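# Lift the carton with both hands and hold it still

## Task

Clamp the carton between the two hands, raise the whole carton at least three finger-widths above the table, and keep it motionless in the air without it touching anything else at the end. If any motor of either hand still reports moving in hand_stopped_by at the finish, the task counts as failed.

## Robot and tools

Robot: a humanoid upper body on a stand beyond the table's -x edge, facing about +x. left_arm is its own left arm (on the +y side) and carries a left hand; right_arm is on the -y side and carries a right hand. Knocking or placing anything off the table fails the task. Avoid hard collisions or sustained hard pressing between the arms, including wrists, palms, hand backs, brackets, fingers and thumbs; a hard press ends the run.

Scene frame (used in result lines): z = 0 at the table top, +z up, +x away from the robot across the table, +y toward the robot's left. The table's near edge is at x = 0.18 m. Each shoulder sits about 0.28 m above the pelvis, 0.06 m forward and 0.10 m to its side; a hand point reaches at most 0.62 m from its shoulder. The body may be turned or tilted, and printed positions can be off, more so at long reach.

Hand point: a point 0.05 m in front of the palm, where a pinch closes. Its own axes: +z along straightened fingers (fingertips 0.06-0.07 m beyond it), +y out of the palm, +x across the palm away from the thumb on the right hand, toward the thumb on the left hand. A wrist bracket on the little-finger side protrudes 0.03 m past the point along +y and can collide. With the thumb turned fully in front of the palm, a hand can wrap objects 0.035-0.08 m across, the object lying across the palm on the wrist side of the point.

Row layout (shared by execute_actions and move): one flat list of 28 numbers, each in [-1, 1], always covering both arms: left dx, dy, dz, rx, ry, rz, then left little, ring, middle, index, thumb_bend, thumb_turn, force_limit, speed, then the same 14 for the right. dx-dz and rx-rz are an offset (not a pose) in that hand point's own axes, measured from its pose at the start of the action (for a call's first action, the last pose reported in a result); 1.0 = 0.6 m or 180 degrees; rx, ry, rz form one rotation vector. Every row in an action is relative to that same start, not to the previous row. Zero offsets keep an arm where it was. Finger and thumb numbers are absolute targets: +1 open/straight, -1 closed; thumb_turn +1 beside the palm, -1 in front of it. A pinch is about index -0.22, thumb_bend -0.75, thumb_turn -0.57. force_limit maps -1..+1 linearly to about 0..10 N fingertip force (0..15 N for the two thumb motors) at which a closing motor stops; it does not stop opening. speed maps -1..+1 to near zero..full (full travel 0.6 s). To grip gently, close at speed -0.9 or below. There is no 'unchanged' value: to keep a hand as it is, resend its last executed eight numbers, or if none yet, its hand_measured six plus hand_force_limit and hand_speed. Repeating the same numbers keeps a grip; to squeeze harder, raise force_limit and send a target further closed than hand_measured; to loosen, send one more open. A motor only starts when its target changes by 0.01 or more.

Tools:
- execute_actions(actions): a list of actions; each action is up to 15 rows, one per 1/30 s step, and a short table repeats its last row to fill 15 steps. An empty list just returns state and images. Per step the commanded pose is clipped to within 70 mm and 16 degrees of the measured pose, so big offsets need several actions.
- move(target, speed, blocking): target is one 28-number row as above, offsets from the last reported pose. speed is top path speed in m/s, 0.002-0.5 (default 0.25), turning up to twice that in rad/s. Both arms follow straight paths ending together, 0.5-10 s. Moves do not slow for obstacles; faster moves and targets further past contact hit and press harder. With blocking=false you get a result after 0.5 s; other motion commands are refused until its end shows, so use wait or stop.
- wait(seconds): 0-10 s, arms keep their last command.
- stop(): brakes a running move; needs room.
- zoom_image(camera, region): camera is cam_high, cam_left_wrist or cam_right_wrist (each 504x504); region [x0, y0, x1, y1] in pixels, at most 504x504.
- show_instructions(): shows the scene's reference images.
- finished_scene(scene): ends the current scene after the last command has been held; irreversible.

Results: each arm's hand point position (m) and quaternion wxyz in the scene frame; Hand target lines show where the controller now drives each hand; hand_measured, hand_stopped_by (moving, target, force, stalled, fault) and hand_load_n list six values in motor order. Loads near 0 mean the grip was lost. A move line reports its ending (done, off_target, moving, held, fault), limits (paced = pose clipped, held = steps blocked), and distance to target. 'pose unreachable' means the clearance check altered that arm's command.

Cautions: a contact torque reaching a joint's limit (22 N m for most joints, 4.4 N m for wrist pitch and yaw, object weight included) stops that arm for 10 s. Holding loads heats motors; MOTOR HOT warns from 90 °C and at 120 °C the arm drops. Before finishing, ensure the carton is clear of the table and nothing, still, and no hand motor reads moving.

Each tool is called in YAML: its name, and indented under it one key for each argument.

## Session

execute_actions:
  actions: []

Scene clock: 0.00 s.
left_arm: end_effector_position=(+0.0861, +0.1745, +0.4782) hand_measured=(+1.000, +1.000, +1.000, +1.000, +1.000, +1.000) hand_load_n=(+0.0, +0.0, +0.0, +0.0, +0.0, +0.0) hand_stopped_by=(target, target, target, target, target, target) hand_force_limit=0.00 hand_speed=-0.80 end_effector_quat_wxyz=(-0.001, -0.004, -0.107, +0.994) | right_arm: end_effector_position=(+0.1596, -0.0890, +0.4898) hand_measured=(+1.000, +1.000, +1.000, +1.000, +1.000, +1.000) hand_load_n=(+0.0, +0.0, +0.0, +0.0, +0.0, +0.0) hand_stopped_by=(target, target, target, target, target, target) hand_force_limit=0.00 hand_speed=-0.80 end_effector_quat_wxyz=(+0.988, -0.108, -0.007, +0.108)
Joint positions: left_arm=[-0.078  0.524  0.287 -0.614 -0.718 -1.053 -0.329] | right_arm=[-0.18  -0.406 -0.257 -0.552  0.469 -1.008  0.172]
Joint velocities: left_arm=[-0.005 -0.006  0.023  0.003  0.009  0.     0.   ] | right_arm=[ 0.002  0.003  0.    -0.002  0.002  0.     0.   ]
Motor temperatures (°C, as the motors report them): left_arm=[35 29 34 37 29 23 26] | right_arm=[35 40 27 34 27 21 29]
Hand target (left_arm): +0.086, +0.174, +0.478; -0.001, -0.004, -0.107, +0.994
Hand target (right_arm): +0.160, -0.089, +0.490; +0.988, -0.108, -0.007, +0.108

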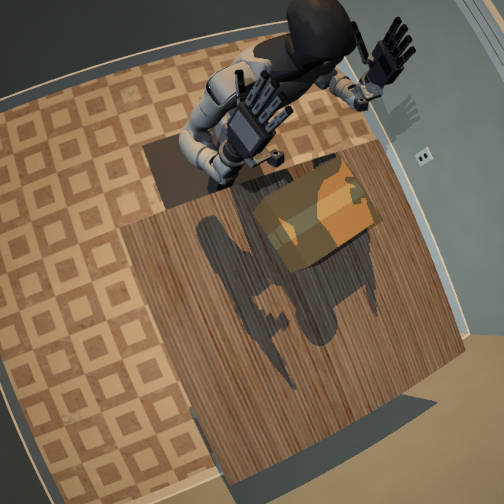

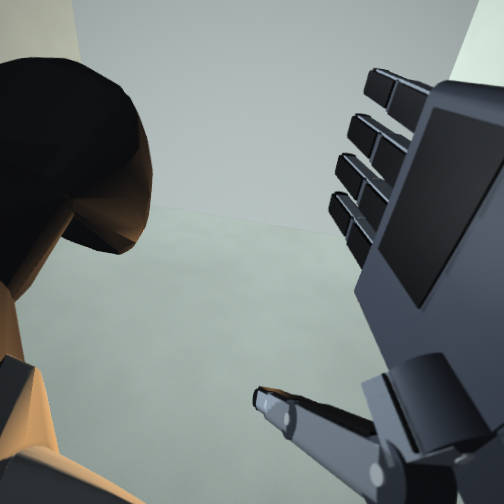

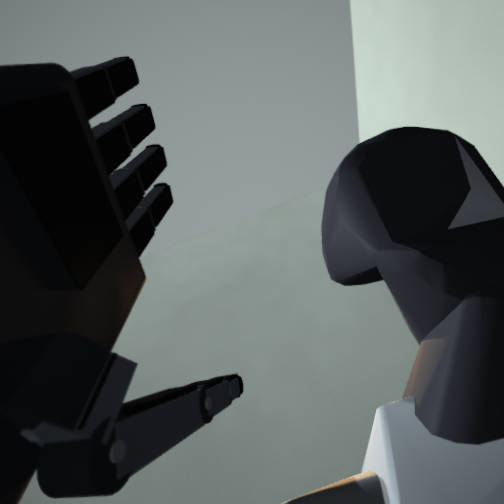

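zoom_image:
  camera: "cam_high"
  region: [230, 130, 400, 300]

Region (230, 130, 400, 300) of cam_high's 504x504 image, scaled by 2.965, with more detail than that image has.

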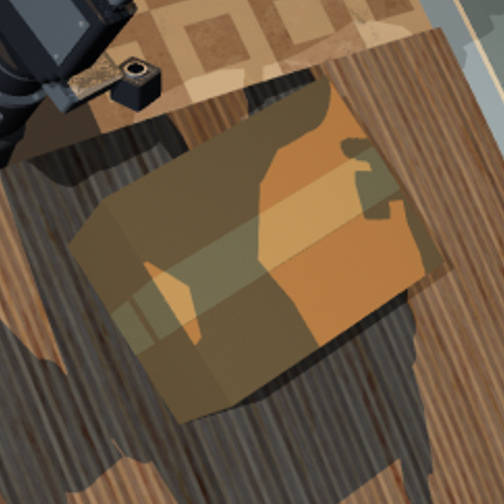

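move:
  target: [-0.420,0.0568,-0.5595,0.0814,-0.7156,-0.041,1,1,1,1,1,1,-0.8,-0.85,0.3897,0.093,-0.5777,0.0316,0.7096,0.0718,1,1,1,1,1,1,-0.8,-0.85]
  speed: 0.4

Scene clock: 5.17 s.
left_arm: end_effector_position=(+0.3392, +0.2086, +0.1441) hand_measured=(+1.000, +1.000, +1.000, +1.000, +1.000, +1.000) hand_load_n=(+0.0, +0.0, +0.0, +0.0, +0.0, +0.0) hand_stopped_by=(target, target, target, target, target, target) hand_force_limit=-0.80 hand_speed=-0.85 end_effector_quat_wxyz=(-0.036, +0.898, +0.055, +0.435) | right_arm: end_effector_position=(+0.3902, -0.0619, +0.1362) hand_measured=(+1.000, +1.000, +1.000, +1.000, +1.000, +1.000) hand_load_n=(+0.0, +0.0, +0.0, +0.0, +0.0, +0.0) hand_stopped_by=(target, target, target, target, target, target) hand_force_limit=-0.80 hand_speed=-0.85 end_effector_quat_wxyz=(+0.432, -0.109, +0.895, +0.029)
Joint positions: left_arm=[-0.203  0.333  0.274 -0.742 -0.403  1.427  0.038] | right_arm=[-0.141 -0.571 -0.065 -0.528  0.892  1.036 -0.412]
Joint velocities: left_arm=[ 0.003 -0.009 -0.008 -0.006  0.     0.     0.   ] | right_arm=[ 0.003  0.002 -0.002  0.002  0.002  0.003  0.   ]
Motor temperatures (°C, as the motors report them): left_arm=[35 29 34 37 29 23 25] | right_arm=[35 40 27 34 27 21 29]
Hand target (left_arm): +0.339, +0.209, +0.144; -0.036, +0.898, +0.058, +0.434
Hand target (right_arm): +0.390, -0.062, +0.136; +0.431, -0.108, +0.895, +0.030
Off the commanded pose (left_arm): 0.004 m, 1 deg.
Off the commanded pose (right_arm): 0.003 m, 1 deg.
move: off_target (left_arm)

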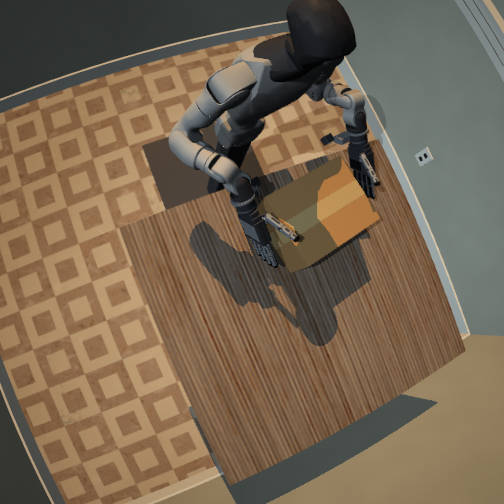

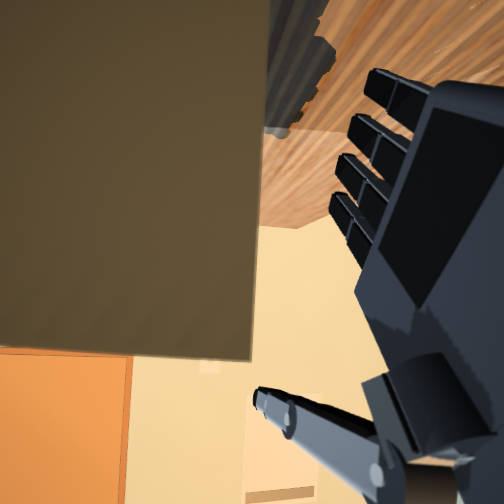

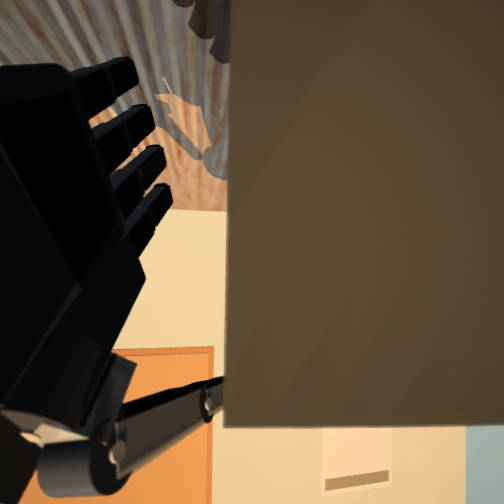

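zoom_image:
  camera: "cam_high"
  region: [210, 110, 400, 300]

Region (210, 110, 400, 300) of cam_high's 504x504 image, scaled by 2.653, with more detail than that image has.

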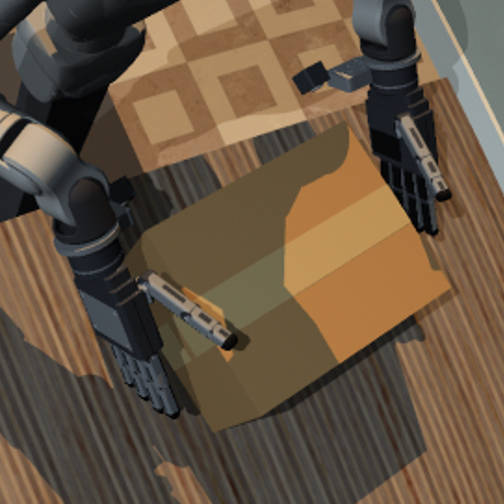

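move:
  target: [-0.0007,0.062,0.007,0.0057,0.001,0.0013,1,1,1,1,1,1,-0.8,-0.85,0.0165,0.058,-0.0124,-0.0053,0.0006,0.0054,1,1,1,1,1,1,-0.8,-0.85]
  speed: 0.08

Scene clock: 6.70 s.
left_arm: end_effector_position=(+0.3464, +0.1717, +0.1381) hand_measured=(+1.000, +1.000, +1.000, +1.000, +1.000, +1.000) hand_load_n=(+0.0, +0.0, +0.0, +0.0, +0.0, +0.0) hand_stopped_by=(target, target, target, target, target, target) hand_force_limit=-0.80 hand_speed=-0.85 end_effector_quat_wxyz=(-0.042, +0.899, +0.058, +0.433) | right_arm: end_effector_position=(+0.3709, -0.0312, +0.1310) hand_measured=(+1.000, +1.000, +1.000, +1.000, +1.000, +1.000) hand_load_n=(+0.0, +0.0, +0.0, +0.0, +0.0, +0.0) hand_stopped_by=(target, target, target, target, target, target) hand_force_limit=-0.80 hand_speed=-0.85 end_effector_quat_wxyz=(+0.429, -0.105, +0.896, +0.041)
Joint positions: left_arm=[-0.227  0.189  0.119 -0.776 -0.354  1.452  0.217] | right_arm=[-0.112 -0.465  0.024 -0.615  0.889  1.048 -0.542]
Joint velocities: left_arm=[-0.006 -0.005  0.005  0.009 -0.011  0.     0.016] | right_arm=[-0.006 -0.006  0.012  0.011 -0.012  0.    -0.007]
Motor temperatures (°C, as the motors report them): left_arm=[36 29 34 38 29 23 25] | right_arm=[35 40 27 34 27 21 29]
Hand target (left_arm): +0.347, +0.172, +0.139; -0.044, +0.898, +0.059, +0.433
Hand target (right_arm): +0.371, -0.032, +0.131; +0.429, -0.106, +0.896, +0.039
Off the commanded pose (left_arm): 0.003 m, 0 deg.
Off the commanded pose (right_arm): 0.001 m, 0 deg.
move: done

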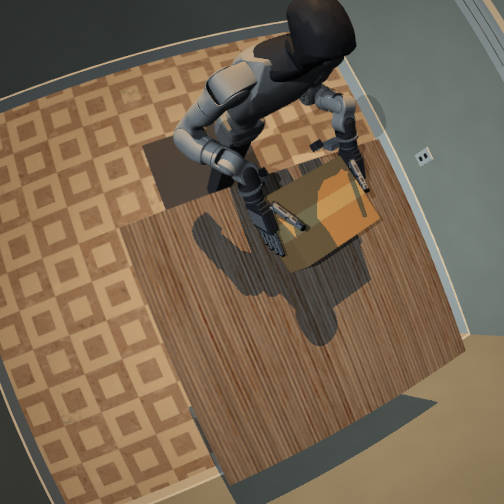

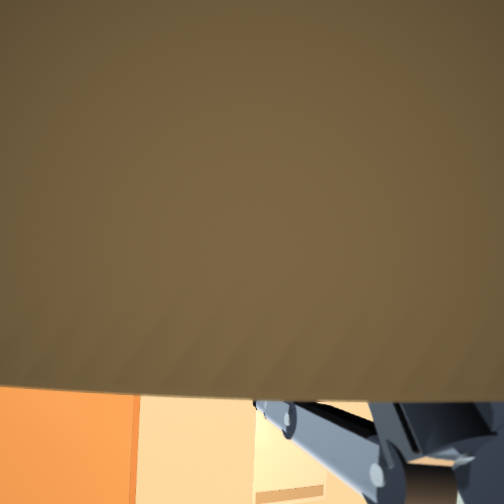

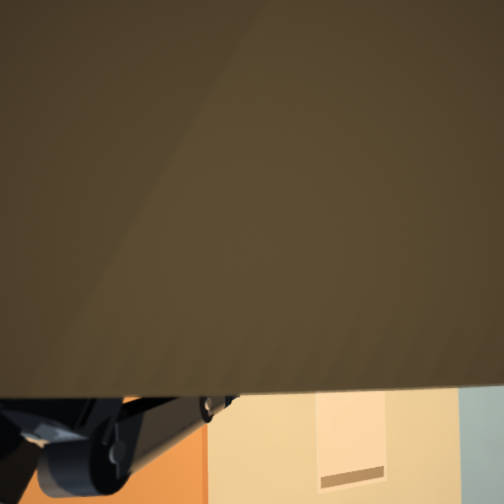

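move:
  target: [0.003,0.035,0.002,0,0.002,0,1,1,1,1,1,1,-0.8,-0.85,-0.002,0.035,-0.001,0,0,0,1,1,1,1,1,1,-0.8,-0.85]
  speed: 0.04

Scene clock: 7.80 s.
left_arm: end_effector_position=(+0.3495, +0.1662, +0.1349) hand_measured=(+1.000, +1.000, +1.000, +1.000, +1.000, +1.000) hand_load_n=(+0.0, +0.0, +0.0, +0.0, +0.0, +0.0) hand_stopped_by=(target, target, target, target, target, target) hand_force_limit=-0.80 hand_speed=-0.85 end_effector_quat_wxyz=(-0.064, +0.897, +0.070, +0.431) | right_arm: end_effector_position=(+0.3705, -0.0236, +0.1289) hand_measured=(+1.000, +1.000, +1.000, +1.000, +1.000, +1.000) hand_load_n=(+0.0, +0.0, +0.0, +0.0, +0.0, +0.0) hand_stopped_by=(target, target, target, target, target, target) hand_force_limit=-0.80 hand_speed=-0.85 end_effector_quat_wxyz=(+0.429, -0.096, +0.898, +0.021)
Joint positions: left_arm=[-0.231  0.129  0.054 -0.776 -0.314  1.45   0.316] | right_arm=[-0.133 -0.406  0.07  -0.634  0.88   1.077 -0.657]
Joint velocities: left_arm=[ 0.003 -0.005  0.008 -0.003 -0.003  0.     0.002] | right_arm=[ 0.     0.011  0.012 -0.006 -0.008  0.    -0.007]
Motor temperatures (°C, as the motors report them): left_arm=[36 29 34 38 29 23 25] | right_arm=[36 40 27 34 27 21 29]
Hand target (left_arm): +0.351, +0.151, +0.137; -0.042, +0.898, +0.059, +0.435
Hand target (right_arm): +0.366, -0.011, +0.132; +0.428, -0.105, +0.897, +0.041
Off the commanded pose (left_arm): 0.015 m, 3 deg.
Off the commanded pose (right_arm): 0.014 m, 2 deg.
move: off_target (left_arm, right_arm)

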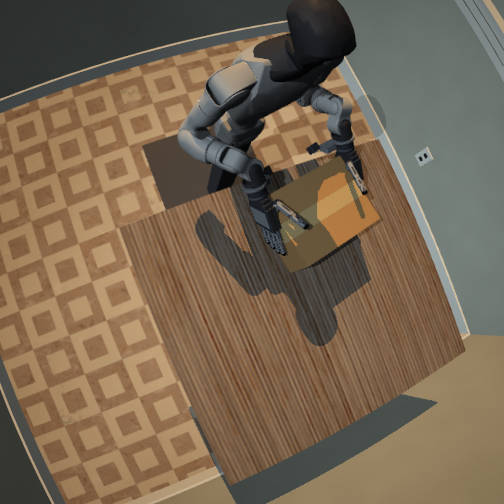

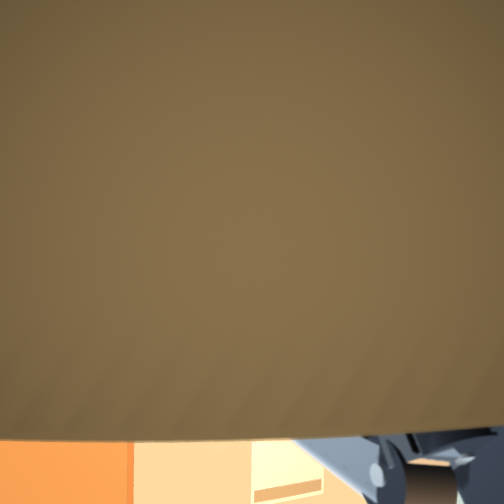

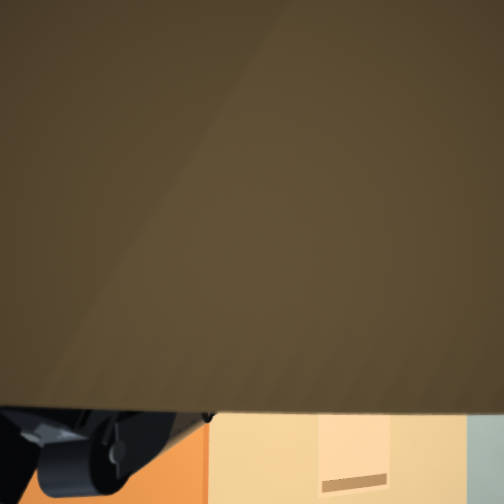

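execute_actions:
  actions:
    - [[0.002,0.026,-0.006,-0.020,0.0013,-0.0002,0.84,0.89,0.91,0.92,1,1,-0.8,-0.8,-0.001,0.025,-0.006,-0.018,-0.0006,0.0003,0.84,0.89,0.9,0.91,1,1,-0.8,-0.8],[0.0017,0.028,-0.008,-0.024,0.001,-0.0005,0.84,0.89,0.91,0.92,1,1,-0.8,-0.8,-0.0008,0.027,-0.0075,-0.022,-0.0004,0.0006,0.84,0.89,0.9,0.91,1,1,-0.8,-0.8],[0.0014,0.030,-0.010,-0.028,0.0008,-0.0007,0.84,0.89,0.91,0.92,1,1,-0.8,-0.8,-0.0005,0.029,-0.009,-0.026,-0.0002,0.0009,0.84,0.89,0.9,0.91,1,1,-0.8,-0.8],[0.0011,0.032,-0.012,-0.032,0.0005,-0.0009,0.84,0.89,0.91,0.92,1,1,-0.8,-0.8,-0.0003,0.032,-0.0105,-0.030,0,0.0012,0.84,0.89,0.9,0.91,1,1,-0.8,-0.8],[0.0008,0.035,-0.0135,-0.036,0.0003,-0.0011,0.84,0.89,0.91,0.92,1,1,-0.8,-0.8,0,0.035,-0.012,-0.033,0.0002,0.0015,0.84,0.89,0.9,0.91,1,1,-0.8,-0.8],[0.0005,0.038,-0.015,-0.039,0,-0.0013,0.84,0.89,0.91,0.92,1,1,-0.8,-0.8,0.0002,0.038,-0.0135,-0.036,0.0004,0.0018,0.84,0.89,0.9,0.91,1,1,-0.8,-0.8],[0.0002,0.0415,-0.0165,-0.042,-0.0003,-0.0015,0.84,0.89,0.91,0.92,1,1,-0.8,-0.8,0.0005,0.0415,-0.015,-0.039,0.0006,0.0021,0.84,0.89,0.9,0.91,1,1,-0.8,-0.8],[-0.0001,0.045,-0.018,-0.045,-0.0005,-0.0018,0.84,0.89,0.91,0.92,1,1,-0.8,-0.8,0.0008,0.045,-0.016,-0.0415,0.0008,0.0024,0.84,0.89,0.9,0.91,1,1,-0.8,-0.8],[-0.0005,0.0485,-0.0195,-0.048,-0.0008,-0.002,0.84,0.89,0.91,0.92,1,1,-0.8,-0.8,0.001,0.0485,-0.017,-0.044,0.001,0.0027,0.84,0.89,0.9,0.91,1,1,-0.8,-0.8],[-0.0009,0.052,-0.021,-0.051,-0.0011,-0.0022,0.84,0.89,0.91,0.92,1,1,-0.8,-0.8,0.0013,0.052,-0.0185,-0.0465,0.0013,0.003,0.84,0.89,0.9,0.91,1,1,-0.8,-0.8],[-0.0013,0.0555,-0.0225,-0.054,-0.0014,-0.0025,0.84,0.89,0.91,0.92,1,1,-0.8,-0.8,0.0015,0.0555,-0.0195,-0.049,0.0015,0.0033,0.84,0.89,0.9,0.91,1,1,-0.8,-0.8],[-0.0017,0.059,-0.024,-0.0565,-0.0017,-0.0028,0.84,0.89,0.91,0.92,1,1,-0.8,-0.8,0.0018,0.059,-0.021,-0.0515,0.0018,0.0037,0.84,0.89,0.9,0.91,1,1,-0.8,-0.8],[-0.002,0.063,-0.025,-0.059,-0.002,-0.003,0.84,0.89,0.91,0.92,1,1,-0.8,-0.8,0.002,0.063,-0.022,-0.054,0.002,0.004,0.84,0.89,0.9,0.91,1,1,-0.8,-0.8]]

wait:
  seconds: 0.25

Scene clock: 9.13 s.
left_arm: end_effector_position=(+0.3467, +0.1643, +0.1371) hand_measured=(+0.868, +0.890, +0.910, +0.920, +1.000, +1.000) hand_load_n=(+0.0, +1.5, +0.0, +0.0, +0.0, +0.0) hand_stopped_by=(moving, force, target, target, target, target) hand_force_limit=-0.80 hand_speed=-0.80 end_effector_quat_wxyz=(-0.039, +0.899, +0.064, +0.432) | right_arm: end_effector_position=(+0.3688, -0.0223, +0.1301) hand_measured=(+0.868, +0.890, +0.900, +0.910, +1.000, +1.000) hand_load_n=(+0.0, +0.0, +1.0, +0.5, +0.0, +0.0) hand_stopped_by=(moving, moving, force, target, target, target) hand_force_limit=-0.80 hand_speed=-0.80 end_effector_quat_wxyz=(+0.428, -0.105, +0.897, +0.039)
Joint positions: left_arm=[-0.224  0.149  0.093 -0.782 -0.332  1.454  0.241] | right_arm=[-0.125 -0.429  0.055 -0.627  0.882  1.063 -0.591]
Joint velocities: left_arm=[ 0.018  0.005  0.    -0.023  0.005  0.023  0.   ] | right_arm=[0.005 0.003 0.002 0.    0.002 0.    0.014]
Motor temperatures (°C, as the motors report them): left_arm=[36 29 34 38 29 24 26] | right_arm=[36 40 27 34 27 21 30]
Hand target (left_arm): +0.343, +0.127, +0.142; +0.021, +0.900, +0.034, +0.433
Hand target (right_arm): +0.352, +0.010, +0.136; +0.417, -0.127, +0.894, +0.099
Off the commanded pose (left_arm): 0.038 m, 8 deg.
Off the commanded pose (right_arm): 0.038 m, 8 deg.

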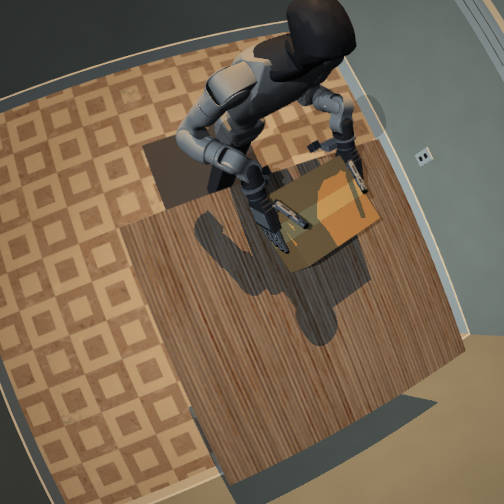

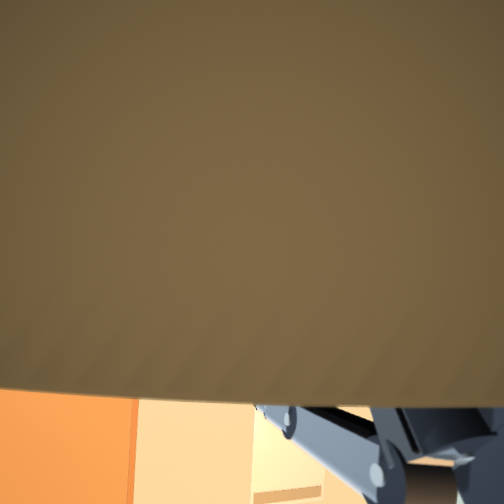

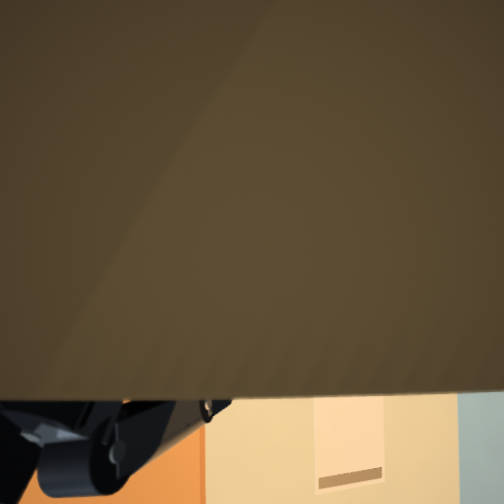

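Scene clock: 9.40 s.
left_arm: end_effector_position=(+0.3466, +0.1643, +0.1370) hand_measured=(+0.858, +0.890, +0.910, +0.920, +1.000, +1.000) hand_load_n=(+1.5, +1.0, +0.0, +0.0, +0.0, +0.0) hand_stopped_by=(force, force, target, target, target, target) hand_force_limit=-0.80 hand_speed=-0.80 end_effector_quat_wxyz=(-0.040, +0.899, +0.064, +0.432) | right_arm: end_effector_position=(+0.3688, -0.0223, +0.1301) hand_measured=(+0.840, +0.890, +0.900, +0.910, +1.000, +1.000) hand_load_n=(+0.0, +0.0, +1.0, +0.5, +0.0, +0.0) hand_stopped_by=(target, target, force, target, target, target) hand_force_limit=-0.80 hand_speed=-0.80 end_effector_quat_wxyz=(+0.428, -0.105, +0.897, +0.039)
Joint positions: left_arm=[-0.224  0.149  0.093 -0.783 -0.332  1.456  0.241] | right_arm=[-0.125 -0.429  0.055 -0.627  0.882  1.063 -0.59 ]
Joint velocities: left_arm=[-0.002  0.003 -0.003 -0.011  0.008  0.     0.   ] | right_arm=[0.002 0.002 0.005 0.006 0.005 0.    0.   ]
Motor temperatures (°C, as the motors report them): left_arm=[36 29 34 38 29 24 26] | right_arm=[36 40 27 34 27 21 30]
Hand target (left_arm): +0.343, +0.127, +0.142; +0.021, +0.900, +0.034, +0.433
Hand target (right_arm): +0.352, +0.010, +0.136; +0.417, -0.127, +0.894, +0.099
Off the commanded pose (left_arm): 0.038 m, 8 deg.
Off the commanded pose (right_arm): 0.038 m, 8 deg.
wait: 0.27 s; at rest by 0.23 s

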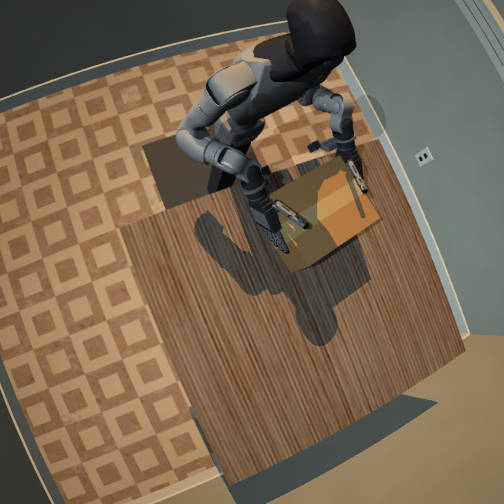

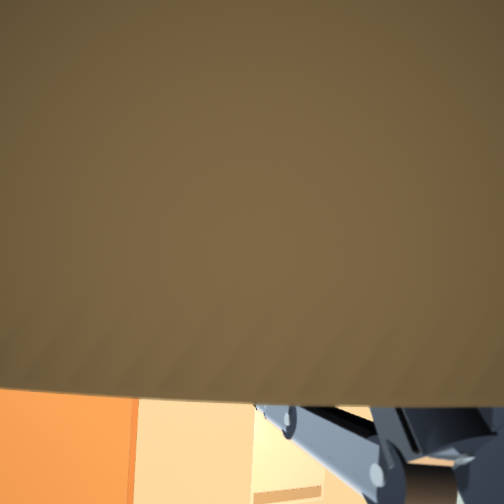

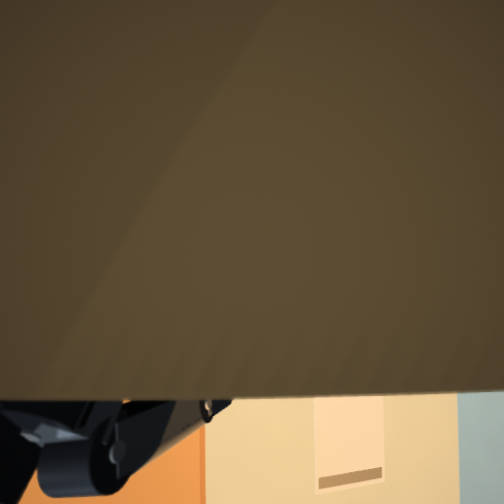

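zoom_image:
  camera: "cam_high"
  region: [210, 110, 400, 300]

Region (210, 110, 400, 300) of cam_high's 504x504 image, scaled by 2.653, with more detail than that image has.

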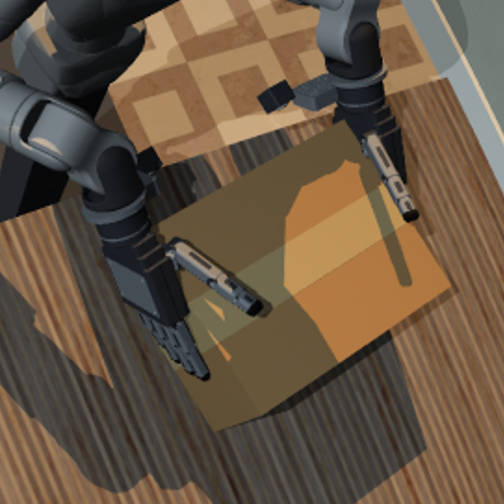

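execute_actions:
  actions:
    - [[-0.002,0.0635,-0.0165,-0.045,-0.0014,0.0004,0.55,0.55,0.55,0.55,1,1,-0.75,-0.88,0.002,0.063,-0.017,-0.043,0.002,0.004,0.55,0.55,0.55,0.55,1,1,-0.75,-0.88],[-0.0021,0.066,-0.0175,-0.0468,-0.0014,0.0005,0.55,0.55,0.55,0.55,1,1,-0.75,-0.88,0.0021,0.0655,-0.0178,-0.0447,0.0021,0.0042,0.55,0.55,0.55,0.55,1,1,-0.75,-0.88],[-0.0022,0.0685,-0.0185,-0.0486,-0.0015,0.0005,0.55,0.55,0.55,0.55,1,1,-0.75,-0.88,0.0022,0.068,-0.0186,-0.0464,0.0022,0.0043,0.55,0.55,0.55,0.55,1,1,-0.75,-0.88],[-0.0023,0.071,-0.0195,-0.0504,-0.0015,0.0006,0.55,0.55,0.55,0.55,1,1,-0.75,-0.88,0.0023,0.0705,-0.0194,-0.0481,0.0023,0.0045,0.55,0.55,0.55,0.55,1,1,-0.75,-0.88],[-0.0023,0.0735,-0.0205,-0.0522,-0.0016,0.0006,0.55,0.55,0.55,0.55,1,1,-0.75,-0.88,0.0023,0.073,-0.0202,-0.0498,0.0023,0.0046,0.55,0.55,0.55,0.55,1,1,-0.75,-0.88],[-0.0024,0.076,-0.0215,-0.054,-0.0016,0.0007,0.55,0.55,0.55,0.55,1,1,-0.75,-0.88,0.0024,0.0755,-0.021,-0.0515,0.0024,0.0048,0.55,0.55,0.55,0.55,1,1,-0.75,-0.88],[-0.0025,0.0785,-0.0225,-0.0558,-0.0017,0.0007,0.55,0.55,0.55,0.55,1,1,-0.75,-0.88,0.0025,0.078,-0.0218,-0.0532,0.0025,0.005,0.55,0.55,0.55,0.55,1,1,-0.75,-0.88],[-0.0026,0.081,-0.0235,-0.0576,-0.0017,0.0008,0.55,0.55,0.55,0.55,1,1,-0.75,-0.88,0.0026,0.0805,-0.0226,-0.0549,0.0026,0.0051,0.55,0.55,0.55,0.55,1,1,-0.75,-0.88],[-0.0026,0.0835,-0.0245,-0.0594,-0.0018,0.0008,0.55,0.55,0.55,0.55,1,1,-0.75,-0.88,0.0026,0.083,-0.0234,-0.0566,0.0026,0.0053,0.55,0.55,0.55,0.55,1,1,-0.75,-0.88],[-0.0027,0.086,-0.0254,-0.0612,-0.0018,0.0008,0.55,0.55,0.55,0.55,1,1,-0.75,-0.88,0.0027,0.0855,-0.0242,-0.0583,0.0027,0.0054,0.55,0.55,0.55,0.55,1,1,-0.75,-0.88],[-0.0028,0.0885,-0.0263,-0.063,-0.0019,0.0009,0.55,0.55,0.55,0.55,1,1,-0.75,-0.88,0.0028,0.088,-0.025,-0.060,0.0028,0.0056,0.55,0.55,0.55,0.55,1,1,-0.75,-0.88],[-0.0029,0.091,-0.0272,-0.0648,-0.0019,0.0009,0.55,0.55,0.55,0.55,1,1,-0.75,-0.88,0.0029,0.0905,-0.0257,-0.0617,0.0029,0.0057,0.55,0.55,0.55,0.55,1,1,-0.75,-0.88],[-0.003,0.0935,-0.0281,-0.0666,-0.002,0.001,0.55,0.55,0.55,0.55,1,1,-0.75,-0.88,0.003,0.093,-0.0264,-0.0634,0.003,0.0059,0.55,0.55,0.55,0.55,1,1,-0.75,-0.88],[-0.003,0.096,-0.029,-0.0685,-0.002,0.001,0.55,0.55,0.55,0.55,1,1,-0.75,-0.88,0.003,0.0955,-0.027,-0.0655,0.003,0.006,0.55,0.55,0.55,0.55,1,1,-0.75,-0.88]]

wait:
  seconds: 0.25

Scene clock: 11.13 s.
left_arm: end_effector_position=(+0.3438, +0.1642, +0.1371) hand_measured=(+0.858, +0.890, +0.898, +0.894, +1.000, +1.000) hand_load_n=(+1.0, +2.0, +2.5, +2.5, +0.0, +0.0) hand_stopped_by=(force, force, force, force, target, target) hand_force_limit=-0.75 hand_speed=-0.88 end_effector_quat_wxyz=(-0.039, +0.900, +0.062, +0.429) | right_arm: end_effector_position=(+0.3676, -0.0217, +0.1301) hand_measured=(+0.828, +0.878, +0.896, +0.904, +1.000, +1.000) hand_load_n=(+2.5, +2.0, +2.0, +1.5, +0.0, +0.0) hand_stopped_by=(force, force, force, force, target, target) hand_force_limit=-0.75 hand_speed=-0.88 end_effector_quat_wxyz=(+0.428, -0.106, +0.896, +0.040)
Joint positions: left_arm=[-0.22   0.149  0.098 -0.799 -0.329  1.475  0.231] | right_arm=[-0.12  -0.429  0.055 -0.631  0.879  1.062 -0.584]
Joint velocities: left_arm=[ 0.005  0.002  0.009 -0.029  0.023  0.033 -0.03 ] | right_arm=[ 0.002 -0.005 -0.005 -0.002 -0.011  0.     0.029]
Motor temperatures (°C, as the motors report them): left_arm=[36 29 34 38 29 24 27] | right_arm=[36 40 27 35 27 21 31]
Hand target (left_arm): +0.338, +0.108, +0.148; +0.056, +0.899, +0.016, +0.433
Hand target (right_arm): +0.341, +0.027, +0.141; +0.411, -0.141, +0.891, +0.134
Off the commanded pose (left_arm): 0.060 m, 12 deg.
Off the commanded pose (right_arm): 0.059 m, 12 deg.

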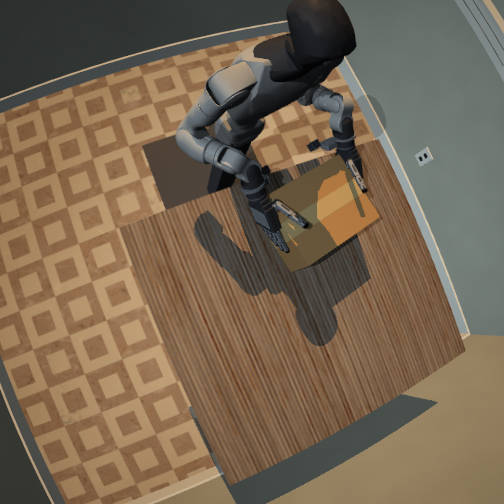

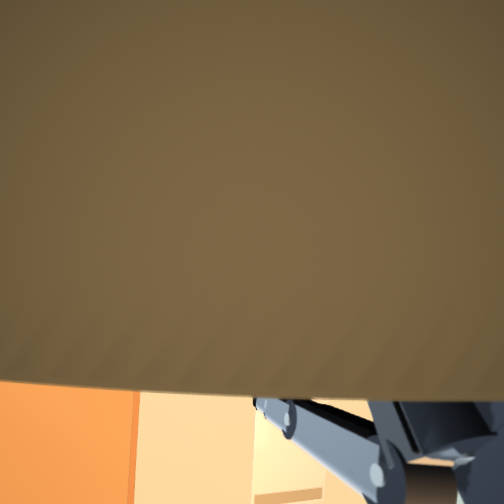

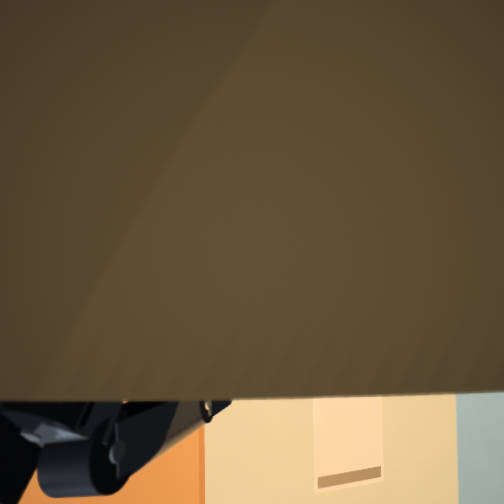

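Scene clock: 11.40 s.
left_arm: end_effector_position=(+0.3436, +0.1643, +0.1371) hand_measured=(+0.858, +0.890, +0.898, +0.894, +1.000, +1.000) hand_load_n=(+1.0, +2.5, +2.5, +3.0, +0.0, +0.0) hand_stopped_by=(force, force, force, force, target, target) hand_force_limit=-0.75 hand_speed=-0.88 end_effector_quat_wxyz=(-0.039, +0.900, +0.062, +0.429) | right_arm: end_effector_position=(+0.3675, -0.0217, +0.1301) hand_measured=(+0.828, +0.878, +0.896, +0.904, +1.000, +1.000) hand_load_n=(+3.0, +2.5, +2.0, +1.5, +0.0, +0.0) hand_stopped_by=(force, force, force, force, target, target) hand_force_limit=-0.75 hand_speed=-0.88 end_effector_quat_wxyz=(+0.428, -0.106, +0.896, +0.041)
Joint positions: left_arm=[-0.22   0.149  0.098 -0.8   -0.327  1.476  0.23 ] | right_arm=[-0.12  -0.429  0.055 -0.631  0.878  1.062 -0.583]
Joint velocities: left_arm=[-0.006  0.008  0.018  0.002  0.008  0.     0.   ] | right_arm=[ 0.005  0.005  0.002  0.008 -0.002  0.     0.   ]
Motor temperatures (°C, as the motors report them): left_arm=[36 29 34 38 29 24 27] | right_arm=[36 40 27 35 27 21 32]
Hand target (left_arm): +0.338, +0.108, +0.148; +0.056, +0.899, +0.016, +0.433
Hand target (right_arm): +0.341, +0.027, +0.141; +0.411, -0.141, +0.891, +0.134
Off the commanded pose (left_arm): 0.060 m, 12 deg.
Off the commanded pose (right_arm): 0.059 m, 12 deg.
wait: 0.27 s; at rest by 0.17 s

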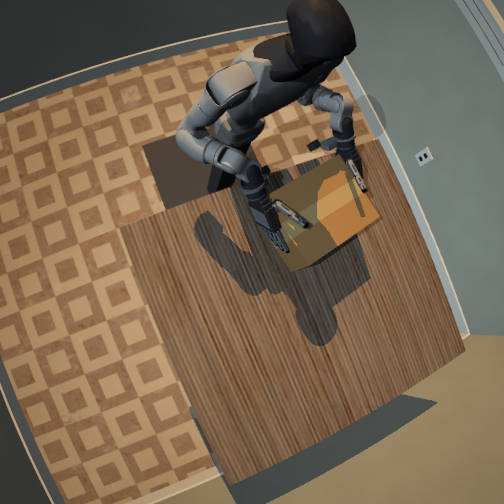

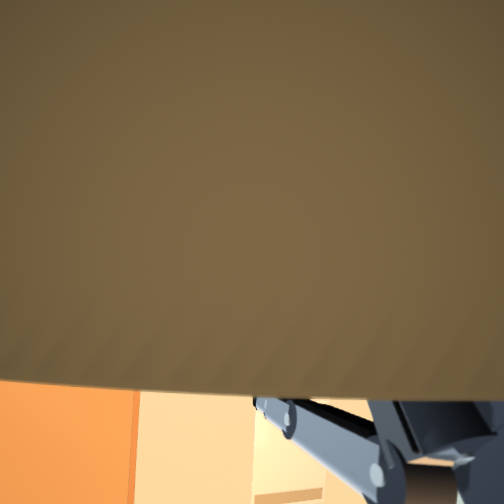

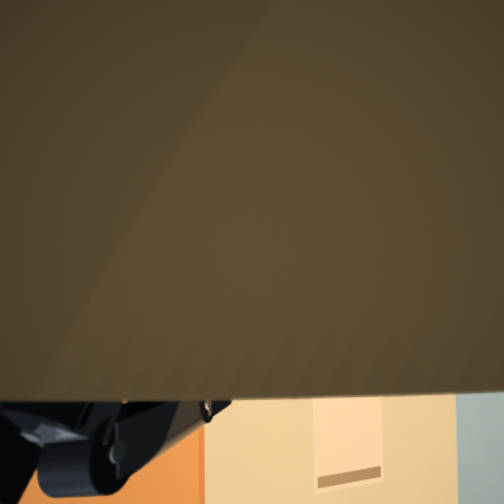

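execute_actions:
  actions:
    - [[0.0009,0.0972,-0.0246,-0.068,0.0005,-0.0001,0.55,0.55,0.55,0.55,1,1,-0.75,-0.88,0.0008,0.0944,-0.0252,-0.0646,0.0025,0.0057,0.55,0.55,0.55,0.55,1,1,-0.75,-0.88],[0.0018,0.0974,-0.0242,-0.0681,0.0011,-0.0002,0.55,0.55,0.55,0.55,1,1,-0.75,-0.88,-0.0001,0.0946,-0.0252,-0.0648,0.0019,0.0058,0.55,0.55,0.55,0.55,1,1,-0.75,-0.88],[0.0028,0.0976,-0.024,-0.0682,0.0016,-0.0003,0.55,0.55,0.55,0.55,1,1,-0.75,-0.88,-0.0011,0.0949,-0.0253,-0.0649,0.0014,0.0058,0.55,0.55,0.55,0.55,1,1,-0.75,-0.88],[0.0037,0.0979,-0.0241,-0.0684,0.0022,-0.0005,0.55,0.55,0.55,0.55,1,1,-0.75,-0.88,-0.002,0.0951,-0.0255,-0.0651,0.0008,0.0059,0.55,0.55,0.55,0.55,1,1,-0.75,-0.88],[0.0046,0.0981,-0.0243,-0.0685,0.0027,-0.0006,0.55,0.55,0.55,0.55,1,1,-0.75,-0.88,-0.0029,0.0953,-0.0257,-0.0652,0.0003,0.0059,0.55,0.55,0.55,0.55,1,1,-0.75,-0.88],[0.0055,0.0983,-0.0245,-0.0687,0.0032,-0.0007,0.55,0.55,0.55,0.55,1,1,-0.75,-0.88,-0.0038,0.0956,-0.0259,-0.0654,-0.0002,0.006,0.55,0.55,0.55,0.55,1,1,-0.75,-0.88],[0.0065,0.0986,-0.0247,-0.0688,0.0038,-0.0008,0.55,0.55,0.55,0.55,1,1,-0.75,-0.88,-0.0048,0.0958,-0.0261,-0.0655,-0.0008,0.006,0.55,0.55,0.55,0.55,1,1,-0.75,-0.88],[0.0074,0.0988,-0.0249,-0.069,0.0043,-0.0009,0.55,0.55,0.55,0.55,1,1,-0.75,-0.88,-0.0057,0.096,-0.0263,-0.0657,-0.0013,0.0061,0.55,0.55,0.55,0.55,1,1,-0.75,-0.88],[0.0083,0.099,-0.0251,-0.0691,0.0048,-0.001,0.55,0.55,0.55,0.55,1,1,-0.75,-0.88,-0.0066,0.0963,-0.0265,-0.0658,-0.0018,0.0061,0.55,0.55,0.55,0.55,1,1,-0.75,-0.88],[0.0092,0.0993,-0.0253,-0.0693,0.0054,-0.0012,0.55,0.55,0.55,0.55,1,1,-0.75,-0.88,-0.0075,0.0965,-0.0267,-0.066,-0.0024,0.0062,0.55,0.55,0.55,0.55,1,1,-0.75,-0.88],[0.0102,0.0995,-0.0255,-0.0694,0.0059,-0.0013,0.55,0.55,0.55,0.55,1,1,-0.75,-0.88,-0.0085,0.0967,-0.027,-0.0661,-0.0029,0.0062,0.55,0.55,0.55,0.55,1,1,-0.75,-0.88],[0.0111,0.0997,-0.0258,-0.0696,0.0065,-0.0014,0.55,0.55,0.55,0.55,1,1,-0.75,-0.88,-0.0094,0.097,-0.0272,-0.0663,-0.0035,0.0063,0.55,0.55,0.55,0.55,1,1,-0.75,-0.88],[0.012,0.100,-0.026,-0.0698,0.007,-0.0015,0.55,0.55,0.55,0.55,1,1,-0.75,-0.88,-0.0103,0.0972,-0.0274,-0.0665,-0.004,0.0063,0.55,0.55,0.55,0.55,1,1,-0.75,-0.88]]

wait:
  seconds: 0.25

Scene clock: 12.50 s.
left_arm: end_effector_position=(+0.3436, +0.1643, +0.1371) hand_measured=(+0.858, +0.890, +0.898, +0.894, +1.000, +1.000) hand_load_n=(+1.5, +2.5, +3.0, +3.0, +0.0, +0.0) hand_stopped_by=(force, force, force, force, target, target) hand_force_limit=-0.75 hand_speed=-0.88 end_effector_quat_wxyz=(-0.039, +0.900, +0.063, +0.429) | right_arm: end_effector_position=(+0.3674, -0.0217, +0.1301) hand_measured=(+0.828, +0.878, +0.896, +0.904, +1.000, +1.000) hand_load_n=(+2.0, +2.0, +2.5, +2.0, +0.0, +0.0) hand_stopped_by=(force, force, force, force, target, target) hand_force_limit=-0.75 hand_speed=-0.88 end_effector_quat_wxyz=(+0.429, -0.109, +0.896, +0.040)
Joint positions: left_arm=[-0.22   0.146  0.098 -0.801 -0.316  1.477  0.22 ] | right_arm=[-0.119 -0.431  0.055 -0.632  0.871  1.064 -0.574]
Joint velocities: left_arm=[-0.002 -0.023  0.     0.     0.017  0.002 -0.02 ] | right_arm=[ 0.006 -0.012  0.     0.    -0.017  0.005  0.012]
Motor temperatures (°C, as the motors report them): left_arm=[36 29 34 38 30 24 28] | right_arm=[36 40 27 35 28 21 34]
Hand target (left_arm): +0.341, +0.107, +0.154; +0.059, +0.894, +0.017, +0.443
Hand target (right_arm): +0.343, +0.029, +0.147; +0.420, -0.143, +0.885, +0.138
Off the commanded pose (left_arm): 0.062 m, 13 deg.
Off the commanded pose (right_arm): 0.061 m, 12 deg.

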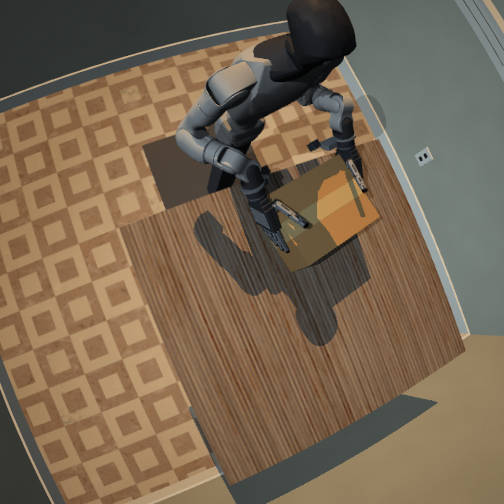

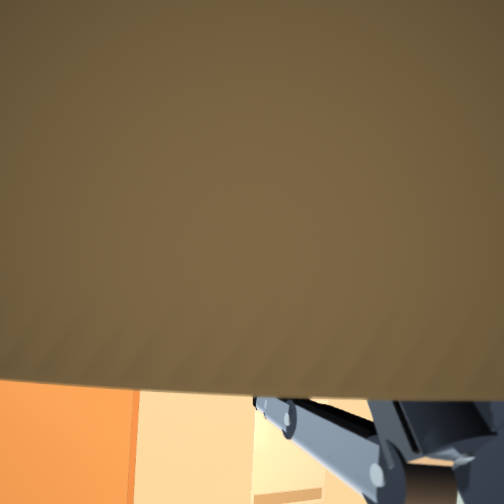

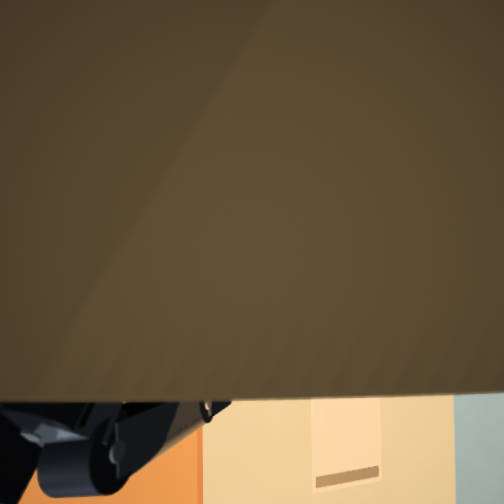

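Scene clock: 12.77 s.
left_arm: end_effector_position=(+0.3436, +0.1643, +0.1372) hand_measured=(+0.858, +0.890, +0.898, +0.894, +1.000, +1.000) hand_load_n=(+1.5, +2.5, +3.0, +3.0, +0.0, +0.0) hand_stopped_by=(force, force, force, force, target, target) hand_force_limit=-0.75 hand_speed=-0.88 end_effector_quat_wxyz=(-0.038, +0.900, +0.063, +0.429) | right_arm: end_effector_position=(+0.3674, -0.0217, +0.1301) hand_measured=(+0.828, +0.878, +0.896, +0.904, +1.000, +1.000) hand_load_n=(+1.5, +2.0, +2.5, +2.0, +0.0, +0.0) hand_stopped_by=(force, force, force, force, target, target) hand_force_limit=-0.75 hand_speed=-0.88 end_effector_quat_wxyz=(+0.429, -0.109, +0.896, +0.040)
Joint positions: left_arm=[-0.22   0.145  0.098 -0.801 -0.315  1.477  0.219] | right_arm=[-0.119 -0.431  0.055 -0.632  0.87   1.064 -0.573]
Joint velocities: left_arm=[0.005 0.    0.006 0.006 0.    0.    0.   ] | right_arm=[ 0.006 -0.003  0.003 -0.006 -0.012  0.     0.   ]
Motor temperatures (°C, as the motors report them): left_arm=[36 29 34 38 30 24 29] | right_arm=[36 40 27 35 28 21 34]
Hand target (left_arm): +0.341, +0.107, +0.154; +0.059, +0.894, +0.017, +0.443
Hand target (right_arm): +0.343, +0.029, +0.147; +0.420, -0.143, +0.885, +0.138
Off the commanded pose (left_arm): 0.062 m, 13 deg.
Off the commanded pose (right_arm): 0.061 m, 12 deg.
wait: 0.27 s; at rest by 0.17 s

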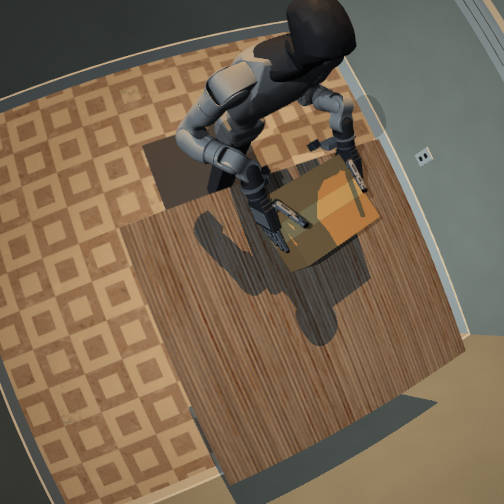

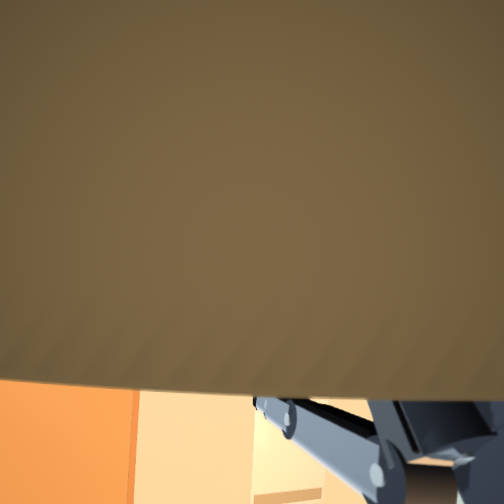

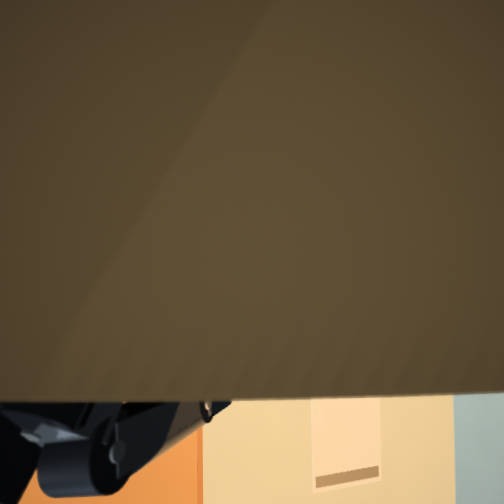

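execute_actions:
  actions:
    - [[0.0129,0.1001,-0.0261,-0.0695,0.0075,-0.0011,0.55,0.55,0.55,0.55,1,1,-0.75,-0.88,-0.0119,0.0973,-0.0275,-0.0663,-0.004,0.0085,0.55,0.55,0.55,0.55,1,1,-0.75,-0.88],[0.0138,0.1002,-0.0263,-0.0696,0.0081,-0.0012,0.55,0.55,0.55,0.55,1,1,-0.75,-0.88,-0.0128,0.0975,-0.0277,-0.0665,-0.0046,0.0086,0.55,0.55,0.55,0.55,1,1,-0.75,-0.88],[0.0148,0.1002,-0.0265,-0.0696,0.0086,-0.0012,0.55,0.55,0.55,0.55,1,1,-0.75,-0.88,-0.0138,0.0976,-0.0279,-0.0666,-0.0051,0.0088,0.55,0.55,0.55,0.55,1,1,-0.75,-0.88],[0.0157,0.1003,-0.0266,-0.0696,0.0092,-0.0013,0.55,0.55,0.55,0.55,1,1,-0.75,-0.88,-0.0147,0.0978,-0.0281,-0.0668,-0.0057,0.009,0.55,0.55,0.55,0.55,1,1,-0.75,-0.88],[0.0166,0.1004,-0.0268,-0.0697,0.0097,-0.0014,0.55,0.55,0.55,0.55,1,1,-0.75,-0.88,-0.0156,0.0979,-0.0283,-0.0669,-0.0062,0.0091,0.55,0.55,0.55,0.55,1,1,-0.75,-0.88],[0.0175,0.1005,-0.0269,-0.0697,0.0102,-0.0015,0.55,0.55,0.55,0.55,1,1,-0.75,-0.88,-0.0165,0.098,-0.0285,-0.067,-0.0067,0.0093,0.55,0.55,0.55,0.55,1,1,-0.75,-0.88],[0.0185,0.1005,-0.0271,-0.0698,0.0108,-0.0015,0.55,0.55,0.55,0.55,1,1,-0.75,-0.88,-0.0175,0.0982,-0.0286,-0.0672,-0.0073,0.0095,0.55,0.55,0.55,0.55,1,1,-0.75,-0.88],[0.0194,0.1006,-0.0272,-0.0698,0.0113,-0.0016,0.55,0.55,0.55,0.55,1,1,-0.75,-0.88,-0.0184,0.0983,-0.0288,-0.0673,-0.0078,0.0097,0.55,0.55,0.55,0.55,1,1,-0.75,-0.88],[0.0203,0.1007,-0.0274,-0.0698,0.0118,-0.0017,0.55,0.55,0.55,0.55,1,1,-0.75,-0.88,-0.0193,0.0984,-0.029,-0.0674,-0.0083,0.0098,0.55,0.55,0.55,0.55,1,1,-0.75,-0.88],[0.0212,0.1008,-0.0275,-0.0699,0.0124,-0.0018,0.55,0.55,0.55,0.55,1,1,-0.75,-0.88,-0.0202,0.0986,-0.0292,-0.0676,-0.0089,0.01,0.55,0.55,0.55,0.55,1,1,-0.75,-0.88],[0.0222,0.1008,-0.0277,-0.0699,0.0129,-0.0018,0.55,0.55,0.55,0.55,1,1,-0.75,-0.88,-0.0212,0.0987,-0.0294,-0.0677,-0.0094,0.0102,0.55,0.55,0.55,0.55,1,1,-0.75,-0.88],[0.0231,0.1009,-0.0278,-0.07,0.0135,-0.0019,0.55,0.55,0.55,0.55,1,1,-0.75,-0.88,-0.0221,0.0989,-0.0296,-0.0679,-0.01,0.0103,0.55,0.55,0.55,0.55,1,1,-0.75,-0.88],[0.024,0.101,-0.028,-0.07,0.014,-0.002,0.55,0.55,0.55,0.55,1,1,-0.75,-0.88,-0.023,0.099,-0.0298,-0.068,-0.0105,0.0105,0.55,0.55,0.55,0.55,1,1,-0.75,-0.88]]

wait:
  seconds: 0.25

Scene clock: 14.03 s.
left_arm: end_effector_position=(+0.3438, +0.1646, +0.1372) hand_measured=(+0.858, +0.890, +0.898, +0.894, +1.000, +1.000) hand_load_n=(+2.0, +3.0, +3.0, +2.5, +0.0, +0.0) hand_stopped_by=(force, force, force, force, target, target) hand_force_limit=-0.75 hand_speed=-0.88 end_effector_quat_wxyz=(-0.038, +0.900, +0.064, +0.429) | right_arm: end_effector_position=(+0.3673, -0.0215, +0.1302) hand_measured=(+0.828, +0.878, +0.896, +0.904, +1.000, +1.000) hand_load_n=(+2.5, +3.0, +3.0, +2.5, +0.0, +0.0) hand_stopped_by=(force, force, force, force, target, target) hand_force_limit=-0.75 hand_speed=-0.88 end_effector_quat_wxyz=(+0.429, -0.109, +0.896, +0.042)
Joint positions: left_arm=[-0.22   0.141  0.098 -0.802 -0.303  1.478  0.211] | right_arm=[-0.119 -0.429  0.052 -0.632  0.867  1.067 -0.567]
Joint velocities: left_arm=[ 0.    -0.008  0.     0.003  0.025  0.002 -0.022] | right_arm=[-0.005  0.018 -0.009  0.    -0.012  0.006  0.014]
Motor temperatures (°C, as the motors report them): left_arm=[36 29 34 38 30 24 30] | right_arm=[36 40 27 35 28 21 36]
Hand target (left_arm): +0.344, +0.107, +0.160; +0.060, +0.889, +0.017, +0.453
Hand target (right_arm): +0.346, +0.031, +0.153; +0.429, -0.140, +0.881, +0.144
Off the commanded pose (left_arm): 0.065 m, 13 deg.
Off the commanded pose (right_arm): 0.063 m, 12 deg.

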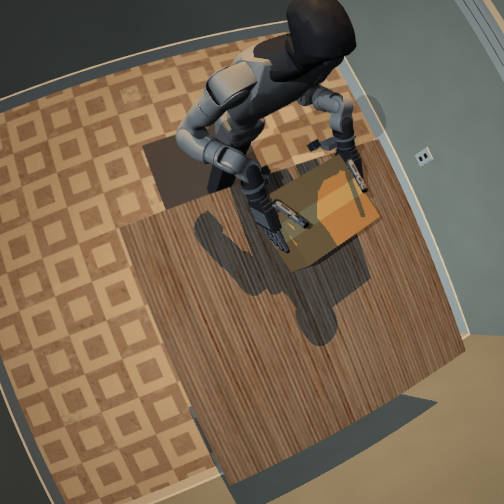

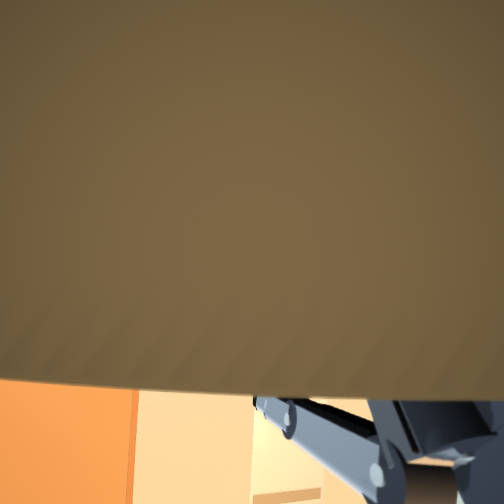

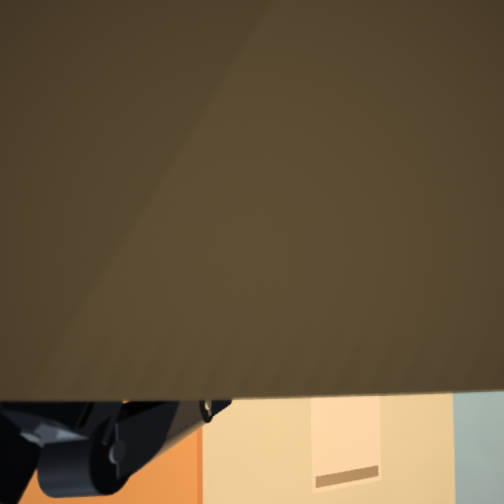

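Scene clock: 14.30 s.
left_arm: end_effector_position=(+0.3438, +0.1646, +0.1372) hand_measured=(+0.858, +0.890, +0.898, +0.894, +1.000, +1.000) hand_load_n=(+2.5, +3.0, +2.5, +2.5, +0.0, +0.0) hand_stopped_by=(force, force, force, force, target, target) hand_force_limit=-0.75 hand_speed=-0.88 end_effector_quat_wxyz=(-0.038, +0.900, +0.064, +0.429) | right_arm: end_effector_position=(+0.3673, -0.0215, +0.1302) hand_measured=(+0.828, +0.878, +0.896, +0.904, +1.000, +1.000) hand_load_n=(+2.5, +3.0, +3.0, +2.5, +0.0, +0.0) hand_stopped_by=(force, force, force, force, target, target) hand_force_limit=-0.75 hand_speed=-0.88 end_effector_quat_wxyz=(+0.429, -0.109, +0.896, +0.042)
Joint positions: left_arm=[-0.22   0.14   0.098 -0.802 -0.301  1.478  0.209] | right_arm=[-0.119 -0.428  0.052 -0.632  0.866  1.067 -0.566]
Joint velocities: left_arm=[-0.006  0.002  0.    -0.002  0.005  0.     0.   ] | right_arm=[-0.003 -0.002  0.002  0.005  0.009  0.     0.   ]
Motor temperatures (°C, as the motors report them): left_arm=[36 29 34 38 30 24 30] | right_arm=[36 40 28 36 28 21 37]
Hand target (left_arm): +0.344, +0.107, +0.160; +0.060, +0.889, +0.017, +0.453
Hand target (right_arm): +0.346, +0.031, +0.153; +0.429, -0.140, +0.881, +0.144
Off the commanded pose (left_arm): 0.065 m, 13 deg.
Off the commanded pose (right_arm): 0.063 m, 12 deg.
wait: 0.27 s; at rest by 0.17 s

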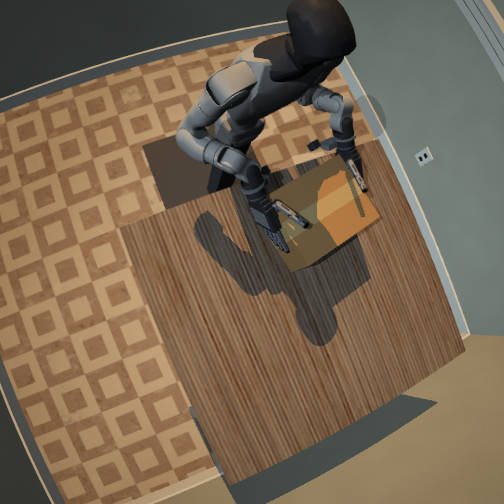

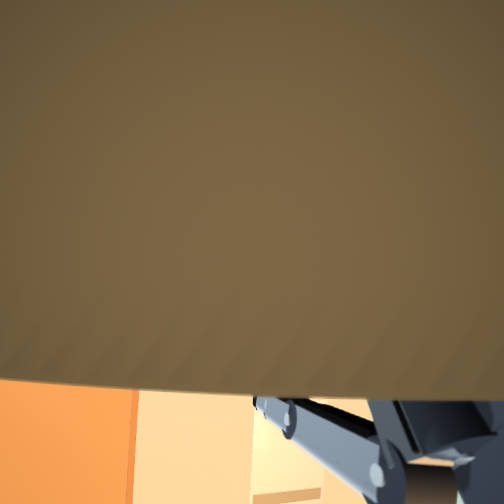

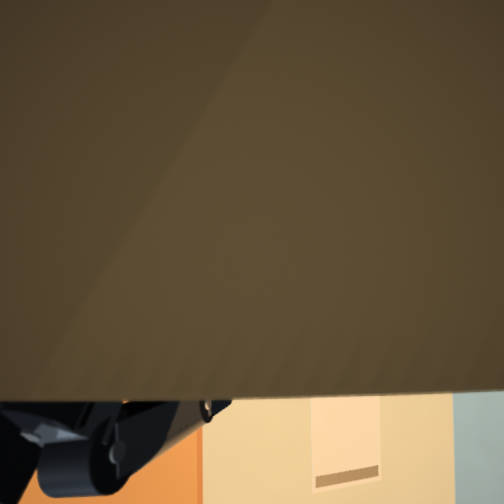

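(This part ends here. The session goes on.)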